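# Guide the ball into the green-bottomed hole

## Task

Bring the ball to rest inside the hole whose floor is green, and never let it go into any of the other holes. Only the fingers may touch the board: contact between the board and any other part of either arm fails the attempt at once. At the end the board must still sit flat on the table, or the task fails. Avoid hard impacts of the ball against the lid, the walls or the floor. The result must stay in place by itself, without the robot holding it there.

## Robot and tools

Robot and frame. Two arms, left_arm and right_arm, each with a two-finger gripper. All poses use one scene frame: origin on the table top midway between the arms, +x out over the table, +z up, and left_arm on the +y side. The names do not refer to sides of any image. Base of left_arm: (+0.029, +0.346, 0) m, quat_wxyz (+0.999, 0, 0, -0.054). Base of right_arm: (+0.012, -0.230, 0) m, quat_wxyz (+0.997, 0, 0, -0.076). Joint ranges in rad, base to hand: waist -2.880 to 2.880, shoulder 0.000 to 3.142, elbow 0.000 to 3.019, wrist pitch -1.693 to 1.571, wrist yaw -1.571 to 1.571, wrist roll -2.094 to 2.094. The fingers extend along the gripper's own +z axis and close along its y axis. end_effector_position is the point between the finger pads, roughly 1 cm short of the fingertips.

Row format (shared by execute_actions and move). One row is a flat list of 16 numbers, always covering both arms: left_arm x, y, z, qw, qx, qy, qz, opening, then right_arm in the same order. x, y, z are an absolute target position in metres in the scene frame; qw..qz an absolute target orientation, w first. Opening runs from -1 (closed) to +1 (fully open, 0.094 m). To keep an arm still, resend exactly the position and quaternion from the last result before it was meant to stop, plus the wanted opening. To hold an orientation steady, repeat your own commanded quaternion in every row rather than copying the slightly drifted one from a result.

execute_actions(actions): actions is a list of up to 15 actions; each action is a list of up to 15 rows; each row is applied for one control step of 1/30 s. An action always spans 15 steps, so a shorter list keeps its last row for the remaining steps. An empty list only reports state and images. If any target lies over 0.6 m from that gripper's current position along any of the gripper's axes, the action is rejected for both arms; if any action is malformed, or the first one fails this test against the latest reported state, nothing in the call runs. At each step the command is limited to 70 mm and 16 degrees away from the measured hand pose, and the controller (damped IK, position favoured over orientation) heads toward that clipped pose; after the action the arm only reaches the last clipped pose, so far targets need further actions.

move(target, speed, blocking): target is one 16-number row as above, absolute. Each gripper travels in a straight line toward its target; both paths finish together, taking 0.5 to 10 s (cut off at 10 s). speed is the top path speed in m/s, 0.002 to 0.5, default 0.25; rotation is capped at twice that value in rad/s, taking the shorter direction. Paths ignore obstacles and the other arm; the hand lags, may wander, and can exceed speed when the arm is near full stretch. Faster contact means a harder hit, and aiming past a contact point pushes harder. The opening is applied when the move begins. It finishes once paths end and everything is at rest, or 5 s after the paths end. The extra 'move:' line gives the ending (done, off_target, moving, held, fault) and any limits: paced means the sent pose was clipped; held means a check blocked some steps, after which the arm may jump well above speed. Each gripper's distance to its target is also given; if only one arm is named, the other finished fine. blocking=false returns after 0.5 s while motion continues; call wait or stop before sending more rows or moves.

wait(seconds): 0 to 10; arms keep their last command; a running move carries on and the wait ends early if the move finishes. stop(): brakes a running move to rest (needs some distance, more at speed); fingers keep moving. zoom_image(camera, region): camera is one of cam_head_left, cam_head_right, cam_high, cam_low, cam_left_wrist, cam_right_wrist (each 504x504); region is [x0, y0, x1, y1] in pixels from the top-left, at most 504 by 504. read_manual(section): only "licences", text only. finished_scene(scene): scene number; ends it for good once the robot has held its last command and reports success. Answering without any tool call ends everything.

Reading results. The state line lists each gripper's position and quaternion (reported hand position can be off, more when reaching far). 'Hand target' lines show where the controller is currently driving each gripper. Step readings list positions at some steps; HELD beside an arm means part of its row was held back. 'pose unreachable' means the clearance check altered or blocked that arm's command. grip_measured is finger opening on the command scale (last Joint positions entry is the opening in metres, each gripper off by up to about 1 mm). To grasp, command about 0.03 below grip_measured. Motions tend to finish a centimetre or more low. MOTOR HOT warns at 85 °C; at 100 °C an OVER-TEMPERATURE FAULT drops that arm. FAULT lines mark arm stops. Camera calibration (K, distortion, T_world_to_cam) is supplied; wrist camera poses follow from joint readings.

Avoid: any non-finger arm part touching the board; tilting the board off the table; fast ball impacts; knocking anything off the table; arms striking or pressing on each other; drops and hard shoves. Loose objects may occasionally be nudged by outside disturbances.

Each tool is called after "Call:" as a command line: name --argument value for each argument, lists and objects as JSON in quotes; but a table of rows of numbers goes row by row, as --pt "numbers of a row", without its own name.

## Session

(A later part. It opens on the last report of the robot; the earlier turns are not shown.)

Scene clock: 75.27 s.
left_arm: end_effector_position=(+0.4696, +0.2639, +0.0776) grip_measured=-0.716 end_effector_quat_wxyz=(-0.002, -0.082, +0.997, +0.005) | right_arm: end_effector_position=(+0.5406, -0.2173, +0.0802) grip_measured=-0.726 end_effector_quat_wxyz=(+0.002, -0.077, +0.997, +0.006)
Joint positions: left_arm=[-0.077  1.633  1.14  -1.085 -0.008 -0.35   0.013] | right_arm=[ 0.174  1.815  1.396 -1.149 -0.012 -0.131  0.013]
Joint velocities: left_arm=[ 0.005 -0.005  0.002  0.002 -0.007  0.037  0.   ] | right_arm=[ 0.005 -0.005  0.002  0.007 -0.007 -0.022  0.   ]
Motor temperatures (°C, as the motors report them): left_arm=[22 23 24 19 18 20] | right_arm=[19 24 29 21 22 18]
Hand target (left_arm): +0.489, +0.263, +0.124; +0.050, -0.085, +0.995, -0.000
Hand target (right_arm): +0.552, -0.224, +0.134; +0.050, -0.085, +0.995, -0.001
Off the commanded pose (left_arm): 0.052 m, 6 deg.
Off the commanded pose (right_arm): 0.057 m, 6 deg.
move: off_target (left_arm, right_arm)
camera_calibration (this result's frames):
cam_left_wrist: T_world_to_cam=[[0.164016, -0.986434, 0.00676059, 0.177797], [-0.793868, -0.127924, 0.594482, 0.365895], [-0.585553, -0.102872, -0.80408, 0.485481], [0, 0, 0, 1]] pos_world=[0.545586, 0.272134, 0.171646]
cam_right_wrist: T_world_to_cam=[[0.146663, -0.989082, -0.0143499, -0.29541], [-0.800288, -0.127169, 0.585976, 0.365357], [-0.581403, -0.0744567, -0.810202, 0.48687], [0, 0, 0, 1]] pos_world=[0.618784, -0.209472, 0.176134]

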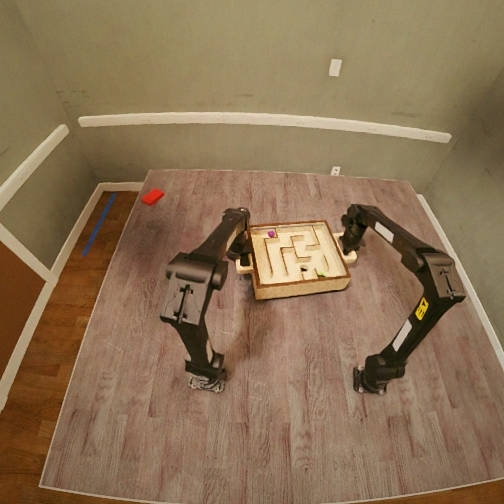

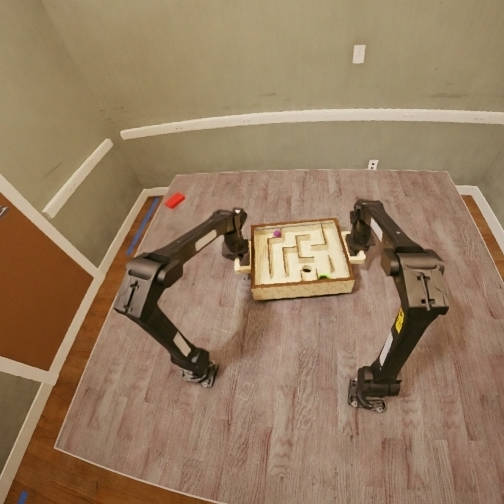

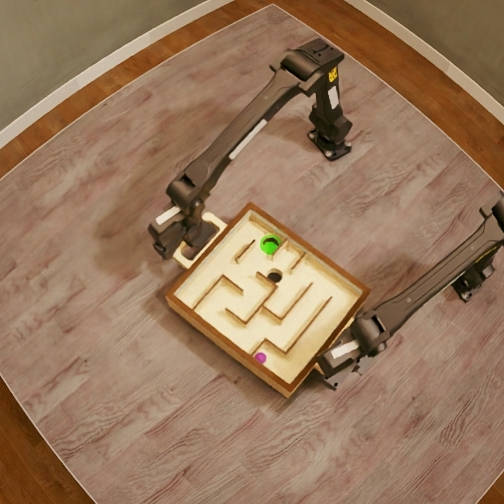

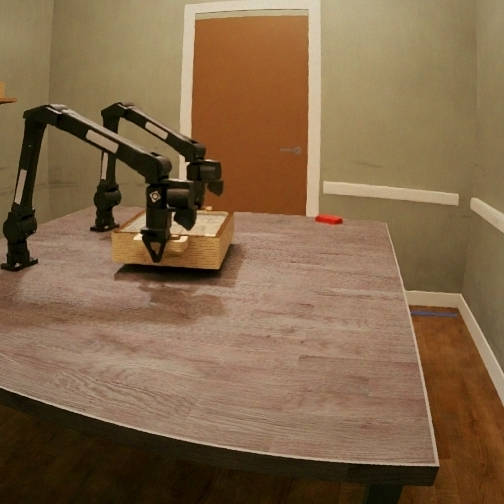

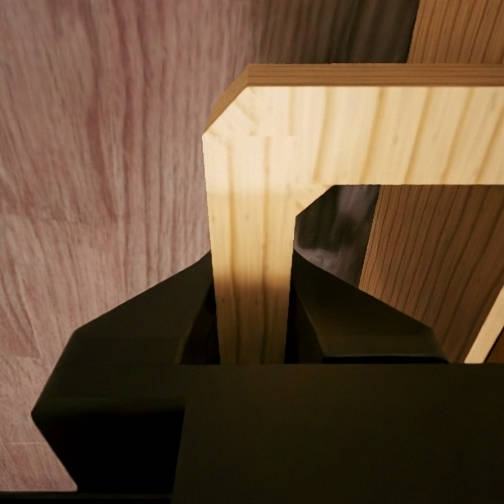

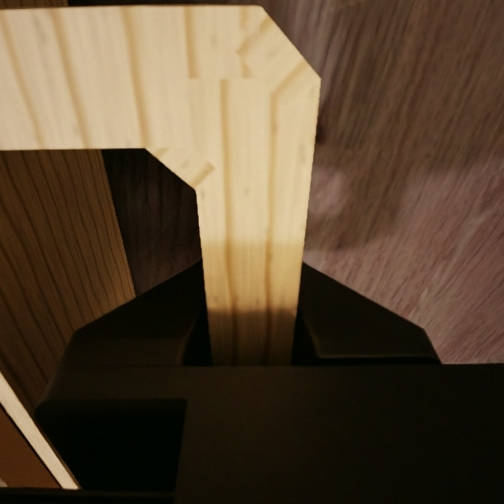

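Call:
move --target '[0.49,0.263,0.115,0.04,-0.085,0.996,-0.03,-0.85,0.556,-0.224,0.175,0.04,-0.085,0.996,-0.03,-0.85]' --speed 0.04

Call:
zoom_image --camera "cam_high" --region '[150,190,370,410]'

Scene clock: 81.20 s.
left_arm: end_effector_position=(+0.4574, +0.2572, +0.0657) grip_measured=-0.716 end_effector_quat_wxyz=(-0.026, -0.077, +0.997, -0.016) | right_arm: end_effector_position=(+0.5228, -0.2248, +0.0869) grip_measured=-0.726 end_effector_quat_wxyz=(-0.023, -0.072, +0.997, -0.021)
Joint positions: left_arm=[-0.076  1.643  1.116 -1.085  0.045 -0.338  0.013] | right_arm=[ 0.179  1.794  1.383 -1.205  0.044 -0.117  0.013]
Joint velocities: left_arm=[-0.015 -0.015  0.017  0.007  0.007 -0.022 -0.001] | right_arm=[-0.015  0.005 -0.002 -0.022 -0.037  0.081 -0.   ]
Motor temperatures (°C, as the motors report them): left_arm=[22 23 24 19 18 20] | right_arm=[19 24 29 21 22 18]
Hand target (left_arm): +0.487, +0.263, +0.115; +0.040, -0.085, +0.995, -0.029
Hand target (right_arm): +0.545, -0.224, +0.154; +0.040, -0.085, +0.995, -0.031
Off the commanded pose (left_arm): 0.059 m, 8 deg.
Off the commanded pose (right_arm): 0.094 m, 7 deg; position clipped at the last step of the last action.
move: off_target (left_arm, right_arm); limits=paced
camera_calibration (this result's frames):
cam_left_wrist: T_world_to_cam=[[0.155483, -0.986791, 0.0454724, 0.174794], [-0.768568, -0.0919237, 0.63313, 0.339023], [-0.620588, -0.13339, -0.772708, 0.489867], [0, 0, 0, 1]] pos_world=[0.53739, 0.268993, 0.15593]
cam_right_wrist: T_world_to_cam=[[0.138874, -0.989656, 0.0359931, -0.300549], [-0.773205, -0.0856481, 0.628346, 0.3378], [-0.618764, -0.115091, -0.777101, 0.488878], [0, 0, 0, 1]] pos_world=[0.605427, -0.212243, 0.17847]

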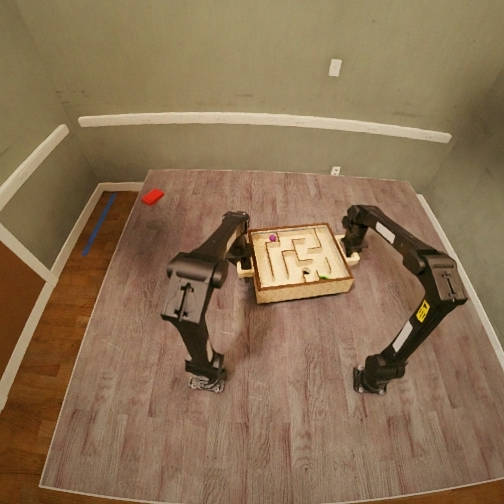

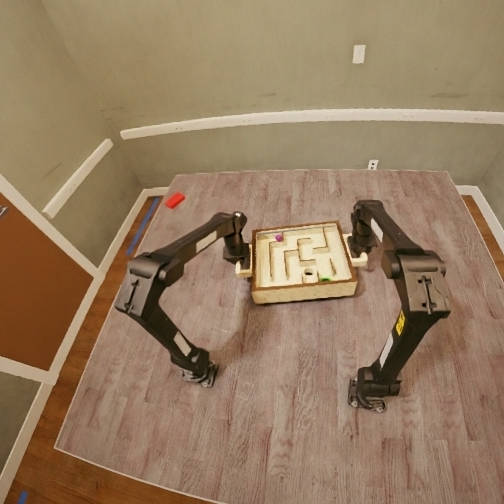

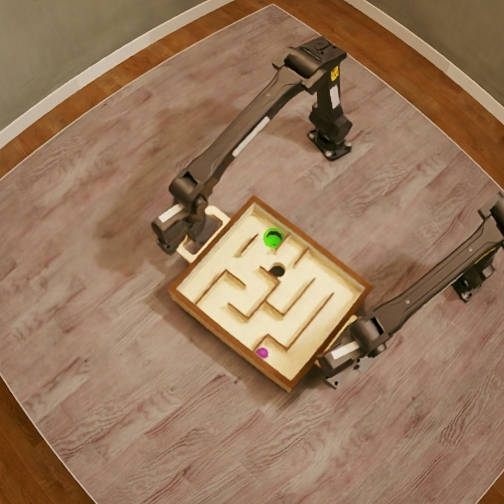

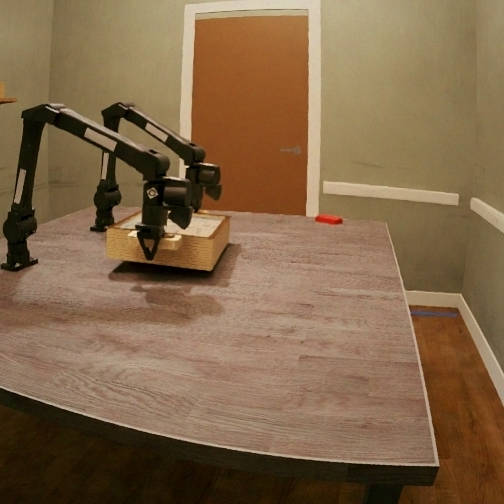

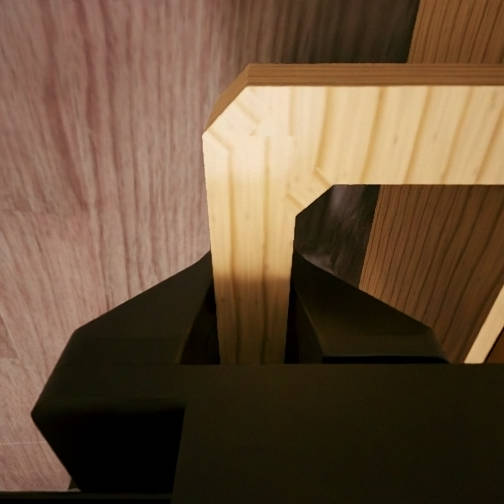

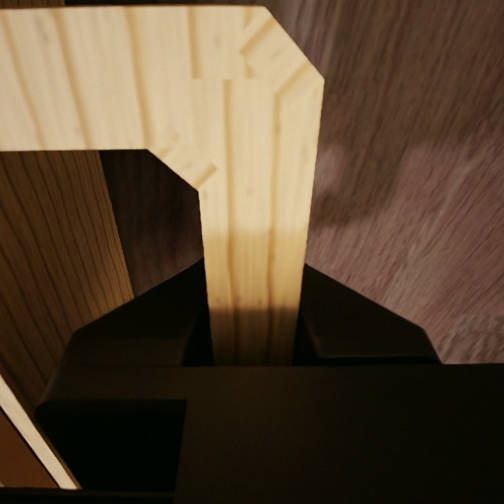

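Region (150, 190, 370, 410) of cam_high's 504x504 image, scaled by 2.291, with more detail than that image has.

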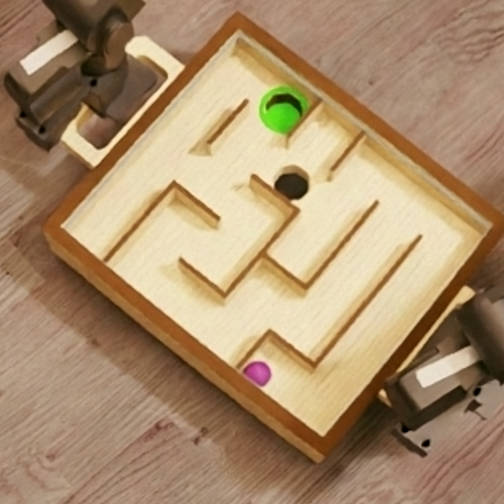

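Call:
move --target '[0.49,0.263,0.13,0.075,-0.085,0.996,-0.03,-0.85,0.556,-0.224,0.155,0.075,-0.085,0.996,-0.03,-0.85]' --speed 0.04

Call:
zoom_image --camera "cam_high" --region '[150,190,370,410]'

Scene clock: 89.50 s.
left_arm: end_effector_position=(+0.4573, +0.2598, +0.0788) grip_measured=-0.716 end_effector_quat_wxyz=(+0.002, -0.079, +0.997, -0.016) | right_arm: end_effector_position=(+0.5253, -0.2220, +0.0953) grip_measured=-0.726 end_effector_quat_wxyz=(+0.004, -0.074, +0.997, -0.019)
Joint positions: left_arm=[-0.076  1.594  1.094 -1.06   0.031 -0.343  0.013] | right_arm=[ 0.182  1.759  1.359 -1.162  0.038 -0.117  0.013]
Joint velocities: left_arm=[ 0.005 -0.005 -0.002  0.007 -0.022  0.051 -0.001] | right_arm=[-0.015 -0.015 -0.007  0.007  0.037  0.007  0.   ]
Motor temperatures (°C, as the motors report them): left_arm=[22 23 25 19 18 20] | right_arm=[19 24 31 21 22 18]
Hand target (left_arm): +0.488, +0.263, +0.130; +0.075, -0.084, +0.993, -0.030
Hand target (right_arm): +0.551, -0.224, +0.156; +0.075, -0.085, +0.993, -0.030
Off the commanded pose (left_arm): 0.061 m, 9 deg.
Off the commanded pose (right_arm): 0.067 m, 8 deg.
move: off_target (left_arm, right_arm)
camera_calibration (this result's frames):
cam_left_wrist: T_world_to_cam=[[0.157591, -0.986271, 0.04934, 0.175309], [-0.801297, -0.0985141, 0.5901, 0.350996], [-0.577137, -0.13253, -0.805821, 0.482822], [0, 0, 0, 1]] pos_world=[0.53228, 0.271469, 0.173296]
cam_right_wrist: T_world_to_cam=[[0.140611, -0.989399, 0.0362989, -0.299301], [-0.805401, -0.0929849, 0.585391, 0.354086], [-0.57581, -0.111548, -0.809938, 0.478641], [0, 0, 0, 1]] pos_world=[0.602872, -0.209812, 0.191256]

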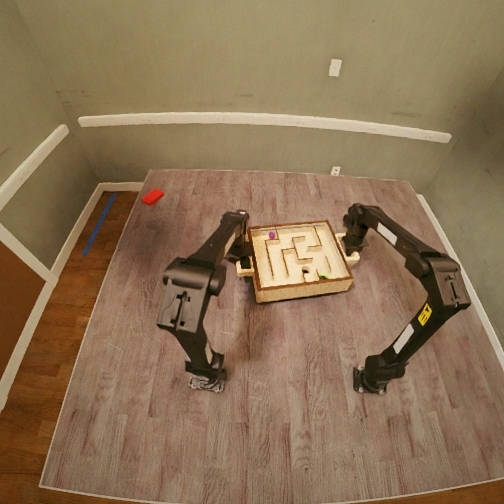

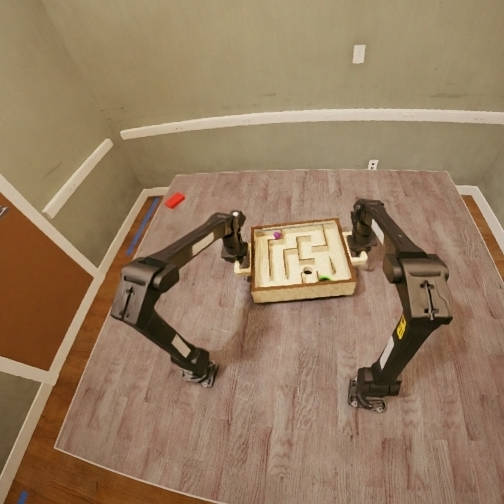

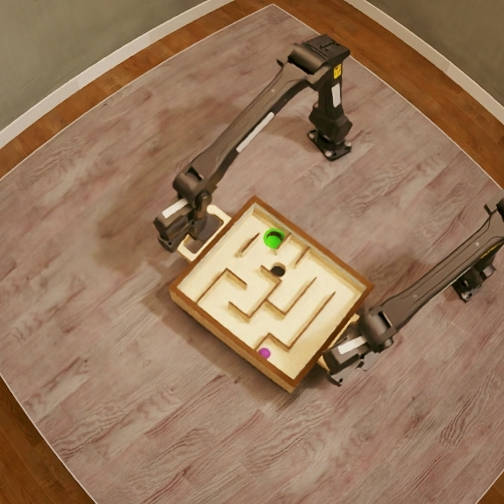

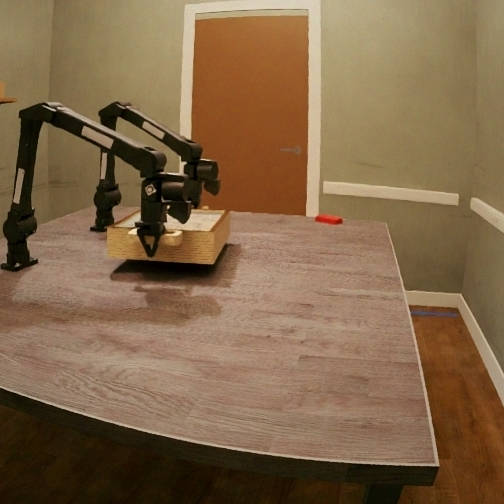

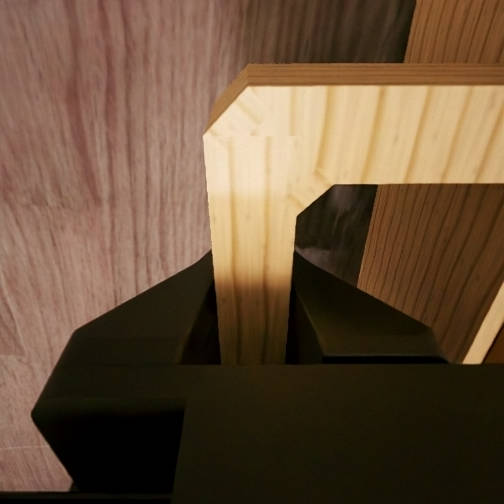

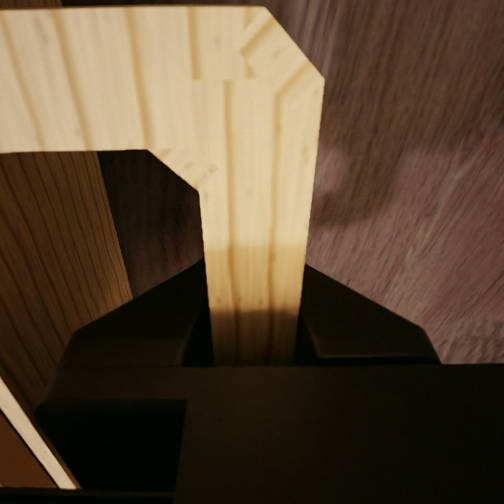

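Region (150, 190, 370, 410) of cam_high's 504x504 image, scaled by 2.291, with more detail than that image has.

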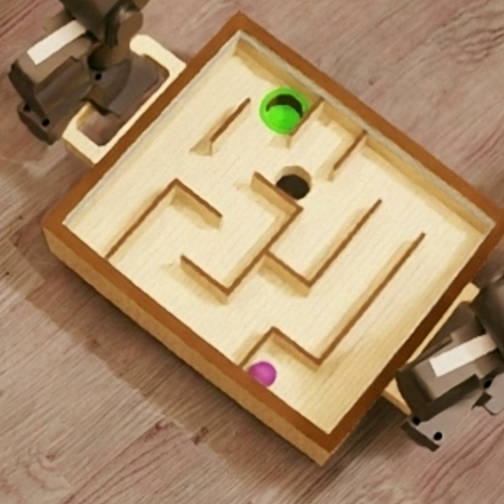

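Call:
move --target '[0.478,0.263,0.118,0.07,-0.085,0.996,-0.05,-0.85,0.545,-0.224,0.16,0.07,-0.085,0.996,-0.05,-0.85]' --speed 0.04

Call:
zoom_image --camera "cam_high" --region '[150,190,370,410]'

Scene clock: 97.10 s.
left_arm: end_effector_position=(+0.4505, +0.2579, +0.0732) grip_measured=-0.716 end_effector_quat_wxyz=(+0.002, -0.078, +0.996, -0.032) | right_arm: end_effector_position=(+0.5158, -0.2240, +0.1009) grip_measured=-0.726 end_effector_quat_wxyz=(+0.005, -0.072, +0.997, -0.038)
Joint positions: left_arm=[-0.071  1.581  1.061 -1.03   0.061 -0.336  0.013] | right_arm=[ 0.191  1.729  1.332 -1.162  0.075 -0.105  0.013]
Joint velocities: left_arm=[-0.005  0.005  0.012 -0.007  0.022  0.037  0.   ] | right_arm=[-0.034  0.005  0.012  0.017 -0.007  0.051  0.   ]
Motor temperatures (°C, as the motors report them): left_arm=[22 23 25 19 18 20] | right_arm=[19 25 31 21 22 18]
Hand target (left_arm): +0.476, +0.263, +0.117; +0.070, -0.084, +0.993, -0.049
Hand target (right_arm): +0.540, -0.224, +0.160; +0.070, -0.085, +0.993, -0.050
Off the commanded pose (left_arm): 0.053 m, 8 deg.
Off the commanded pose (right_arm): 0.066 m, 8 deg.
move: off_target (left_arm, right_arm)
camera_calibration (this result's frames):
cam_left_wrist: T_world_to_cam=[[0.154261, -0.984707, 0.0809673, 0.173597], [-0.803618, -0.0773719, 0.590094, 0.344252], [-0.574805, -0.156095, -0.803264, 0.478897], [0, 0, 0, 1]] pos_world=[0.52514, 0.272331, 0.167484]
cam_right_wrist: T_world_to_cam=[[0.136545, -0.987944, 0.0729575, -0.301379], [-0.808875, -0.0686721, 0.583956, 0.350331], [-0.571906, -0.13875, -0.8085, 0.469233], [0, 0, 0, 1]] pos_world=[0.592883, -0.208581, 0.196785]

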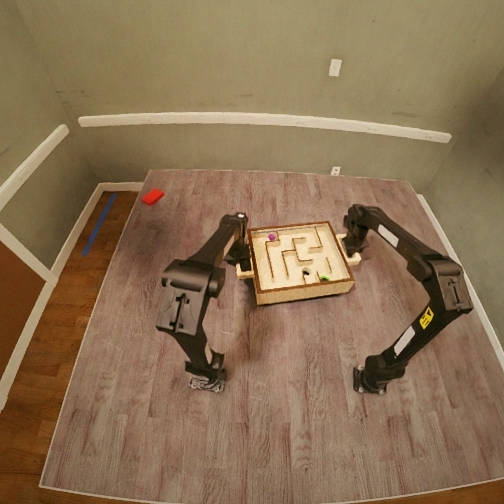

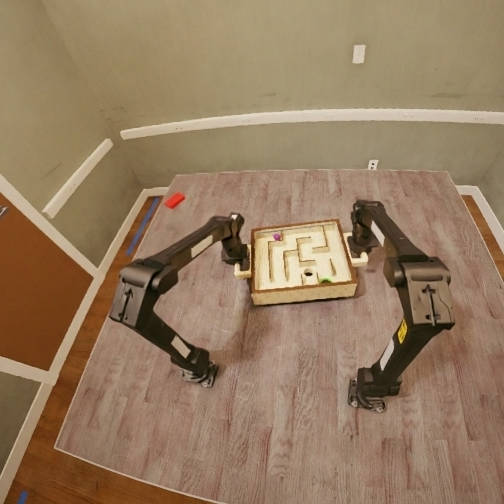

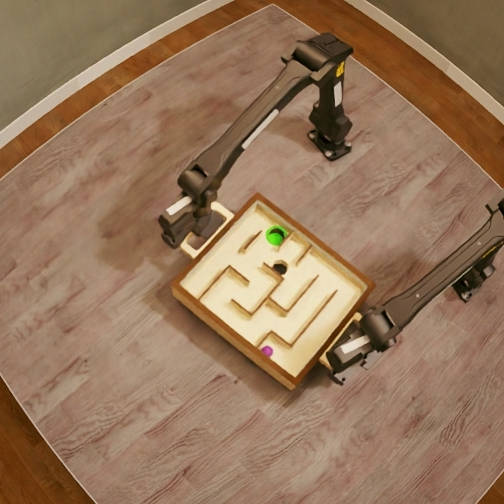

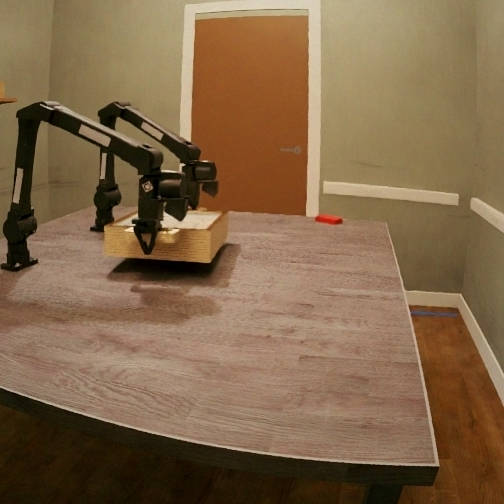

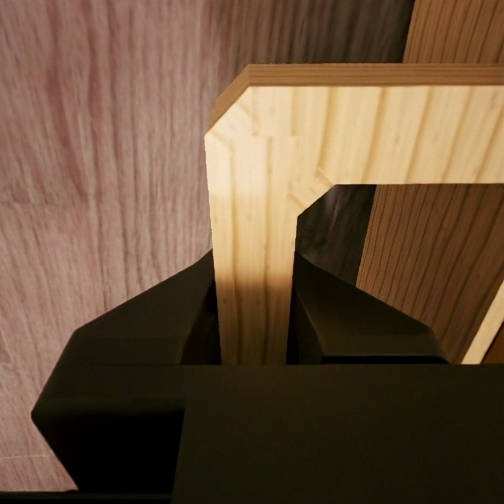

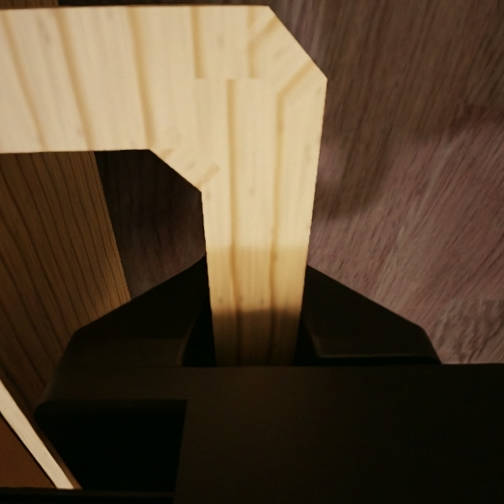

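Region (150, 190, 370, 410) of cam_high's 504x504 image, scaled by 2.291, with more detail than that image has.

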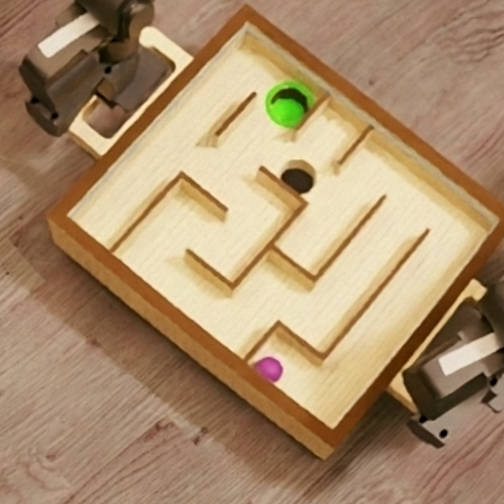

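Call:
wait --seconds 1

Scene clock: 99.80 s.
left_arm: end_effector_position=(+0.4505, +0.2579, +0.0732) grip_measured=-0.716 end_effector_quat_wxyz=(+0.002, -0.078, +0.996, -0.032) | right_arm: end_effector_position=(+0.5158, -0.2240, +0.1009) grip_measured=-0.726 end_effector_quat_wxyz=(+0.005, -0.072, +0.997, -0.038)
Joint positions: left_arm=[-0.071  1.581  1.061 -1.03   0.061 -0.336  0.013] | right_arm=[ 0.191  1.729  1.332 -1.162  0.075 -0.105  0.013]
Joint velocities: left_arm=[-0.005  0.005  0.002 -0.002  0.022 -0.007 -0.001] | right_arm=[-0.005 -0.015  0.002 -0.027  0.007 -0.007 -0.   ]
Motor temperatures (°C, as the motors report them): left_arm=[22 23 25 19 18 20] | right_arm=[19 25 32 21 22 18]
Hand target (left_arm): +0.476, +0.263, +0.117; +0.070, -0.084, +0.993, -0.049
Hand target (right_arm): +0.540, -0.224, +0.160; +0.070, -0.085, +0.993, -0.050
Off the commanded pose (left_arm): 0.053 m, 8 deg.
Off the commanded pose (right_arm): 0.066 m, 8 deg.
wait: 1.00 s; at rest from the start
camera_calibration (this result's frames):
cam_left_wrist: T_world_to_cam=[[0.154261, -0.984707, 0.0809673, 0.173597], [-0.803618, -0.0773719, 0.590094, 0.344252], [-0.574805, -0.156095, -0.803264, 0.478897], [0, 0, 0, 1]] pos_world=[0.52514, 0.272331, 0.167484]
cam_right_wrist: T_world_to_cam=[[0.136545, -0.987944, 0.0729575, -0.301379], [-0.808875, -0.0686721, 0.583956, 0.350331], [-0.571906, -0.13875, -0.8085, 0.469233], [0, 0, 0, 1]] pos_world=[0.592883, -0.208581, 0.196785]

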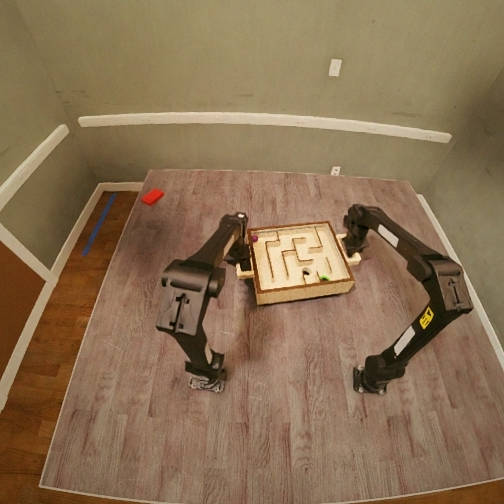

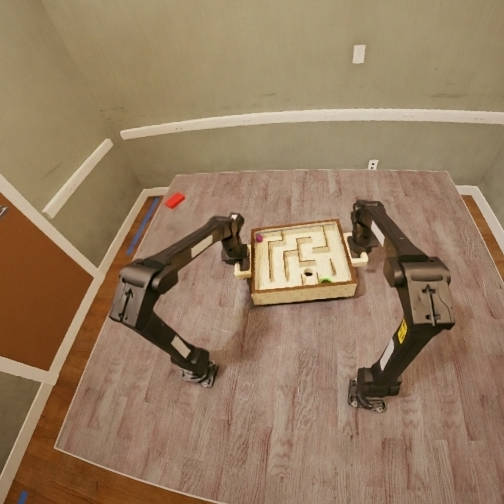

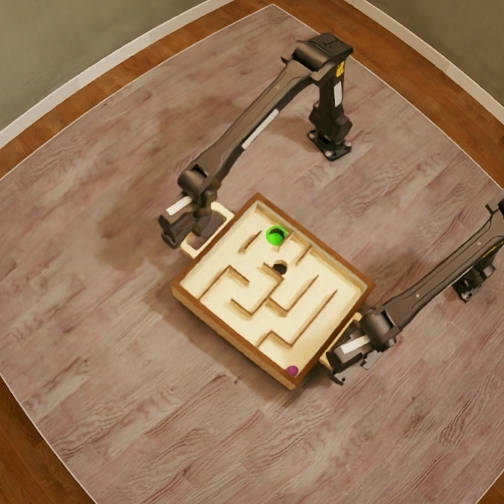

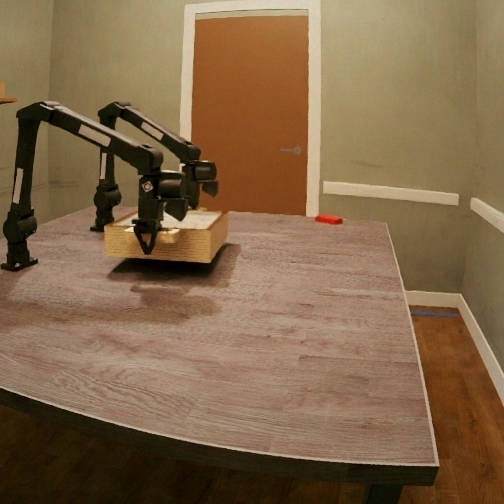

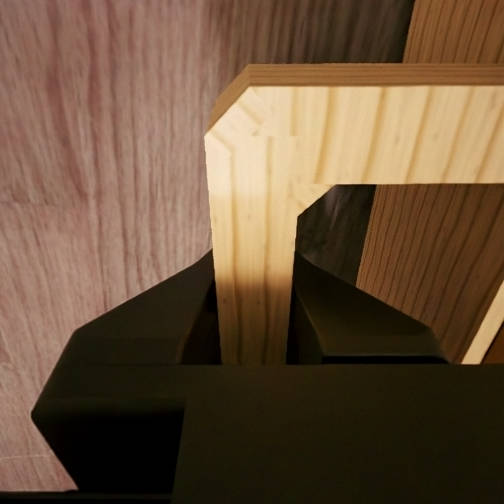

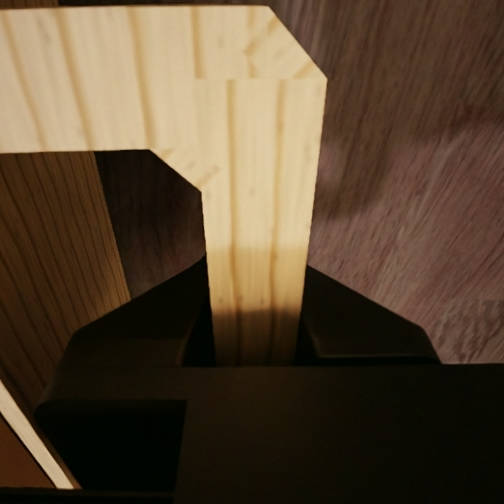

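Call:
move --target '[0.485,0.263,0.128,0.115,-0.085,0.99,-0.035,-0.85,0.55,-0.224,0.16,0.115,-0.085,0.99,-0.035,-0.85]' --speed 0.04

Call:
wait --seconds 2

Scene clock: 107.63 s.
left_arm: end_effector_position=(+0.4573, +0.2637, +0.0802) grip_measured=-0.716 end_effector_quat_wxyz=(+0.045, -0.081, +0.995, -0.023) | right_arm: end_effector_position=(+0.5268, -0.2179, +0.1054) grip_measured=-0.726 end_effector_quat_wxyz=(+0.050, -0.075, +0.996, -0.025)
Joint positions: left_arm=[-0.071  1.54   1.031 -0.962  0.021 -0.343  0.013] | right_arm=[ 0.193  1.7    1.304 -1.073  0.047 -0.112  0.013]
Joint velocities: left_arm=[-0.005  0.005 -0.012 -0.007 -0.037  0.037 -0.   ] | right_arm=[-0.015  0.005  0.002  0.002  0.007 -0.022 -0.001]
Motor temperatures (°C, as the motors report them): left_arm=[22 23 25 19 18 20] | right_arm=[19 25 32 21 22 18]
Hand target (left_arm): +0.483, +0.263, +0.127; +0.114, -0.084, +0.989, -0.035
Hand target (right_arm): +0.546, -0.224, +0.160; +0.115, -0.086, +0.989, -0.036
Off the commanded pose (left_arm): 0.055 m, 8 deg.
Off the commanded pose (right_arm): 0.060 m, 8 deg.
move: off_target (left_arm, right_arm)
camera_calibration (this result's frames):
cam_left_wrist: T_world_to_cam=[[0.157036, -0.985146, 0.0694783, 0.177411], [-0.849447, -0.0988495, 0.518332, 0.378386], [-0.503765, -0.140415, -0.852353, 0.456683], [0, 0, 0, 1]] pos_world=[0.52362, 0.276305, 0.180799]
cam_right_wrist: T_world_to_cam=[[0.140888, -0.988549, 0.0540505, -0.297643], [-0.855583, -0.0941049, 0.50904, 0.383905], [-0.498125, -0.117962, -0.859044, 0.451037], [0, 0, 0, 1]] pos_world=[0.595069, -0.204902, 0.208126]

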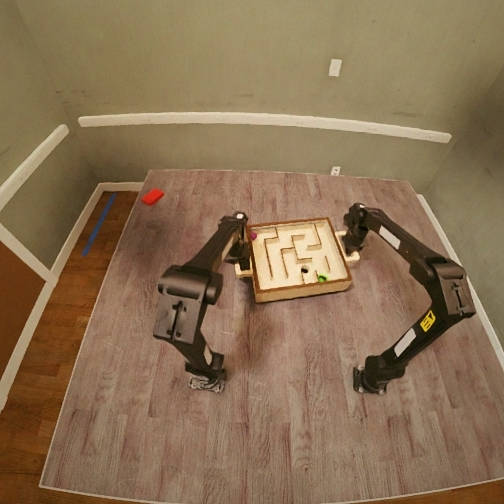

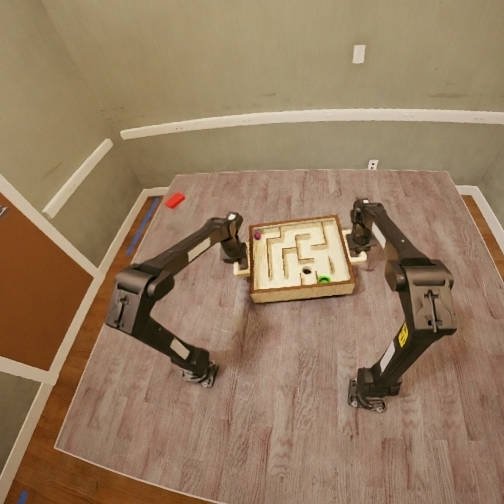

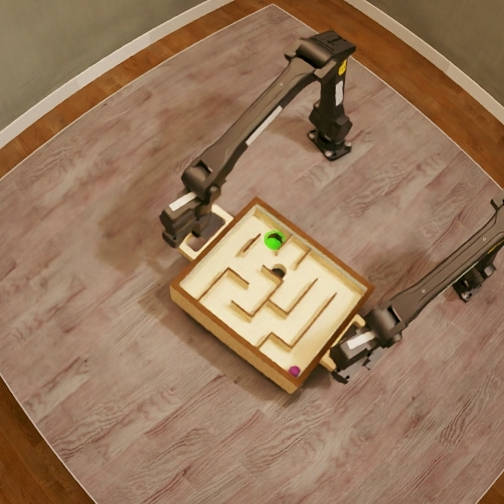

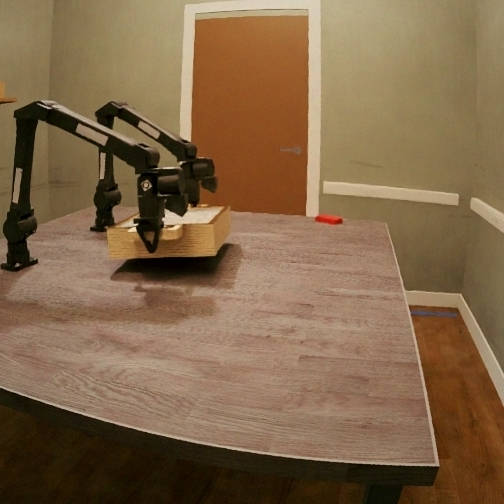

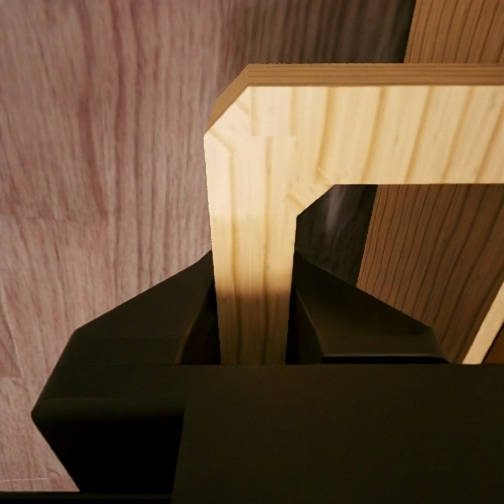

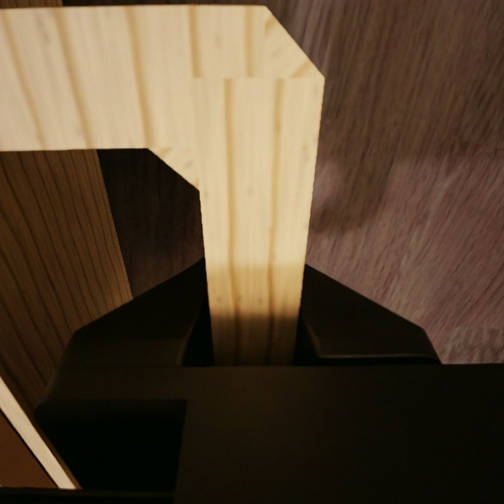

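Scene clock: 109.63 s.
left_arm: end_effector_position=(+0.4573, +0.2637, +0.0802) grip_measured=-0.716 end_effector_quat_wxyz=(+0.045, -0.081, +0.995, -0.023) | right_arm: end_effector_position=(+0.5268, -0.2179, +0.1054) grip_measured=-0.726 end_effector_quat_wxyz=(+0.050, -0.075, +0.996, -0.025)
Joint positions: left_arm=[-0.071  1.54   1.031 -0.962  0.021 -0.343  0.013] | right_arm=[ 0.193  1.7    1.304 -1.073  0.047 -0.112  0.013]
Joint velocities: left_arm=[ 0.005 -0.015 -0.002 -0.007  0.066  0.066  0.   ] | right_arm=[ 0.015 -0.005 -0.007 -0.002  0.022 -0.022 -0.002]
Motor temperatures (°C, as the motors report them): left_arm=[22 23 26 19 18 20] | right_arm=[19 25 32 21 22 19]
Hand target (left_arm): +0.483, +0.263, +0.127; +0.114, -0.084, +0.989, -0.035
Hand target (right_arm): +0.546, -0.224, +0.160; +0.115, -0.086, +0.989, -0.036
Off the commanded pose (left_arm): 0.055 m, 8 deg.
Off the commanded pose (right_arm): 0.060 m, 8 deg.
wait: 2.00 s; at rest by 0.17 s
camera_calibration (this result's frames):
cam_left_wrist: T_world_to_cam=[[0.157036, -0.985146, 0.0694783, 0.177411], [-0.849447, -0.0988495, 0.518332, 0.378386], [-0.503765, -0.140415, -0.852353, 0.456683], [0, 0, 0, 1]] pos_world=[0.52362, 0.276305, 0.180799]
cam_right_wrist: T_world_to_cam=[[0.140888, -0.988549, 0.0540505, -0.297643], [-0.855583, -0.0941049, 0.50904, 0.383905], [-0.498125, -0.117962, -0.859044, 0.451037], [0, 0, 0, 1]] pos_world=[0.595069, -0.204902, 0.208126]

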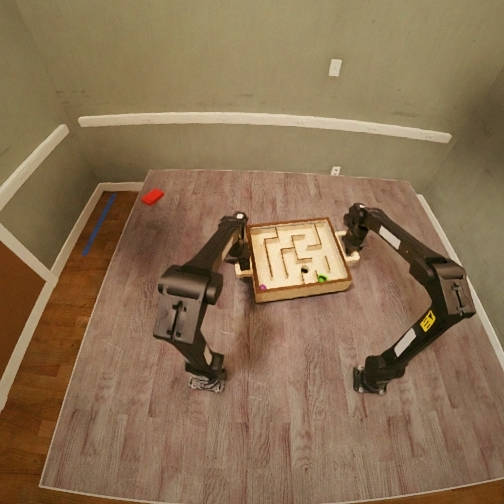

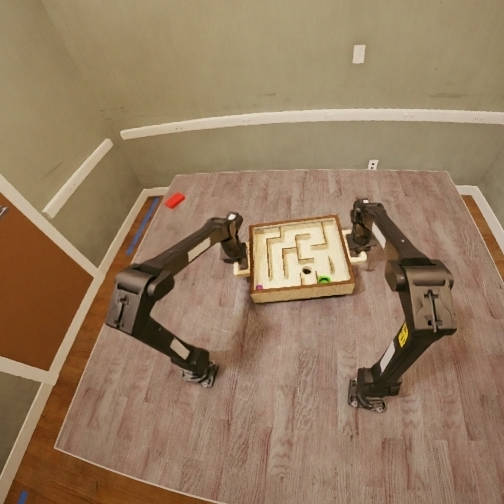

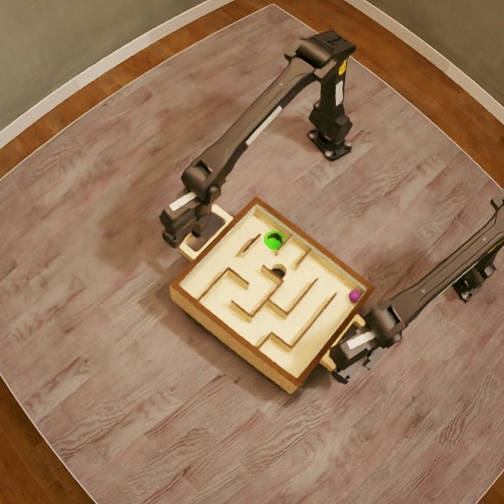

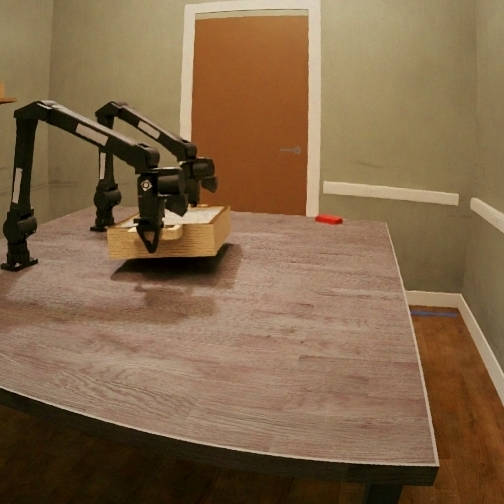

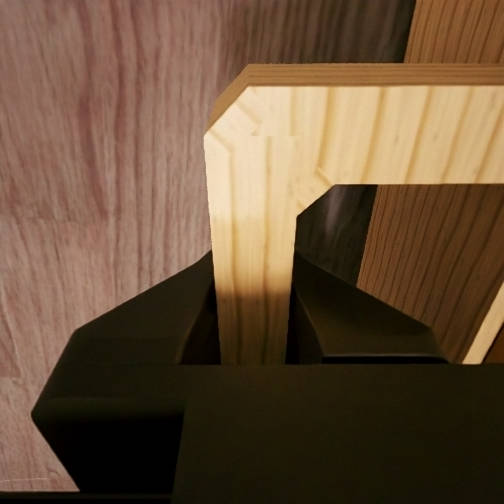

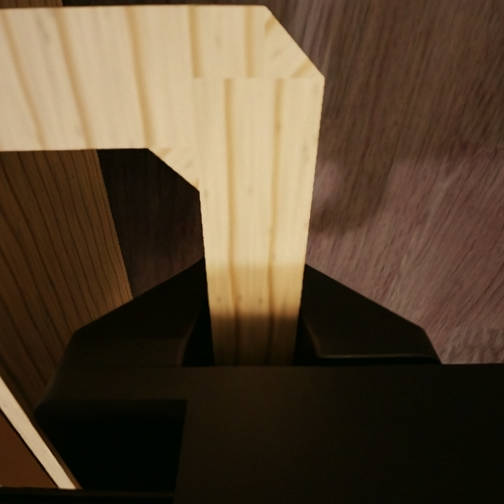

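Call:
move --target '[0.485,0.263,0.14,0.095,-0.085,0.99,0,-0.85,0.55,-0.224,0.145,0.095,-0.085,0.99,0,-0.85]' --speed 0.04

Call:
zoom_image --camera "cam_high" --region '[150,190,370,410]'

Scene clock: 125.93 s.
left_arm: end_effector_position=(+0.4468, +0.2669, +0.0808) grip_measured=-0.716 end_effector_quat_wxyz=(+0.026, -0.081, +0.996, +0.008) | right_arm: end_effector_position=(+0.5170, -0.2144, +0.0897) grip_measured=-0.726 end_effector_quat_wxyz=(+0.032, -0.076, +0.997, +0.005)
Joint positions: left_arm=[-0.089  1.543  1.038 -1.02  -0.03  -0.359  0.013] | right_arm=[ 0.18   1.714  1.281 -1.073 -0.014 -0.123  0.013]
Joint velocities: left_arm=[-0.005  0.005 -0.007  0.002 -0.007 -0.007 -0.   ] | right_arm=[-0.005 -0.015  0.002 -0.002  0.037 -0.037 -0.   ]
Motor temperatures (°C, as the motors report them): left_arm=[22 23 26 19 18 20] | right_arm=[19 25 32 21 22 19]
Hand target (left_arm): +0.482, +0.264, +0.139; +0.096, -0.085, +0.992, -0.000
Hand target (right_arm): +0.545, -0.224, +0.146; +0.095, -0.085, +0.992, -0.002
Off the commanded pose (left_arm): 0.071 m, 8 deg.
Off the commanded pose (right_arm): 0.065 m, 7 deg.
move: off_target (left_arm, right_arm)
camera_calibration (this result's frames):
cam_left_wrist: T_world_to_cam=[[0.16073, -0.986987, 0.00475892, 0.186317], [-0.826664, -0.131984, 0.546999, 0.365784], [-0.539252, -0.0918531, -0.83712, 0.454017], [0, 0, 0, 1]] pos_world=[0.517263, 0.273873, 0.179097]
cam_right_wrist: T_world_to_cam=[[0.145175, -0.989363, -0.0091765, -0.288705], [-0.834508, -0.127424, 0.53606, 0.36341], [-0.531527, -0.0701644, -0.84413, 0.459267], [0, 0, 0, 1]] pos_world=[0.589294, -0.207103, 0.190223]

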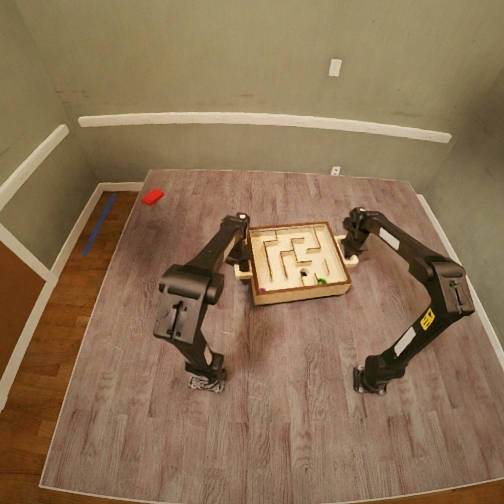

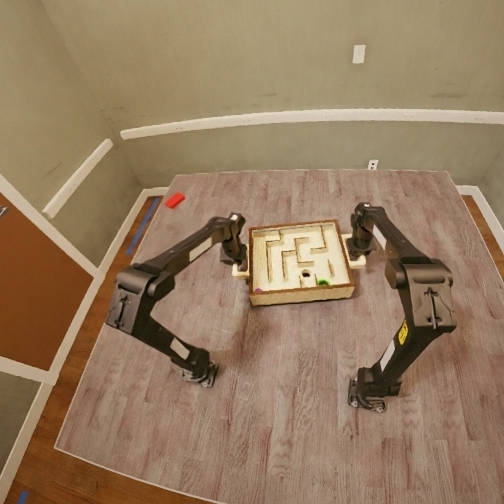

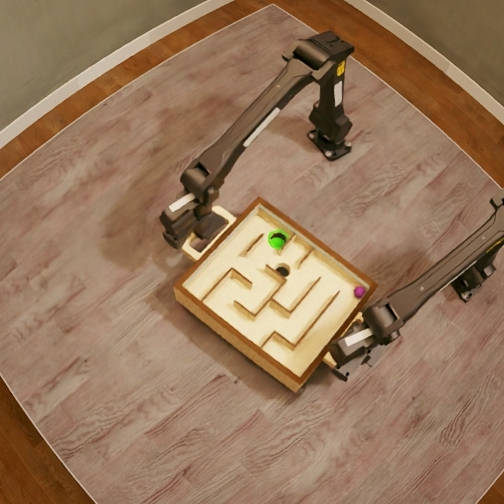

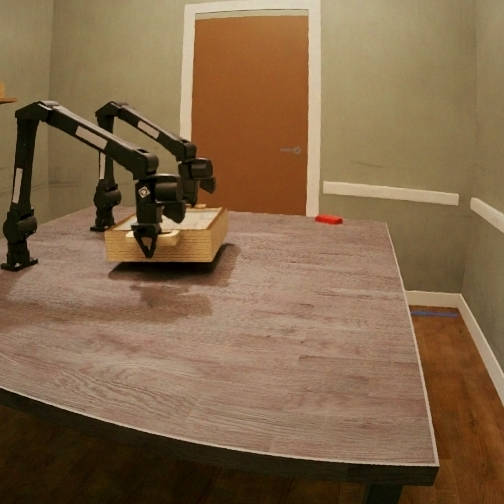

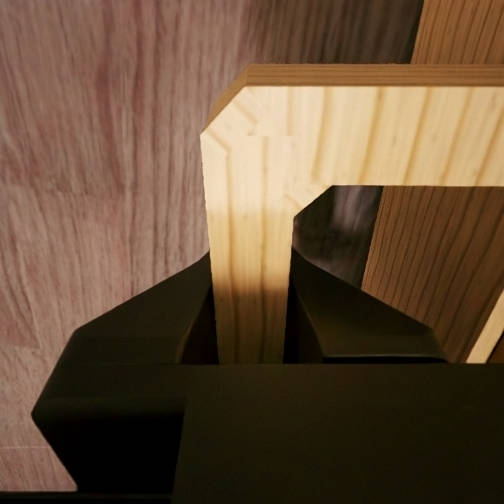

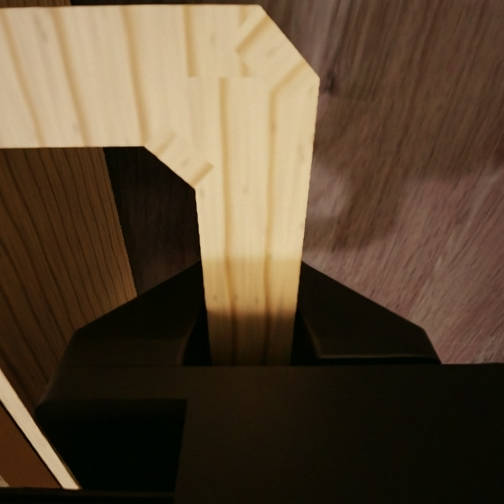

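Region (150, 190, 370, 410) of cam_high's 504x504 image, scaled by 2.291, with more detail than that image has.

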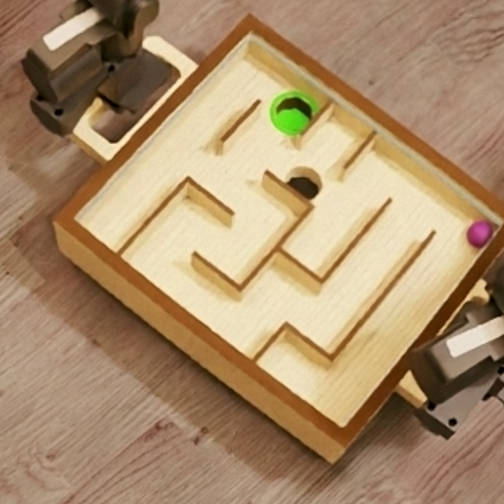

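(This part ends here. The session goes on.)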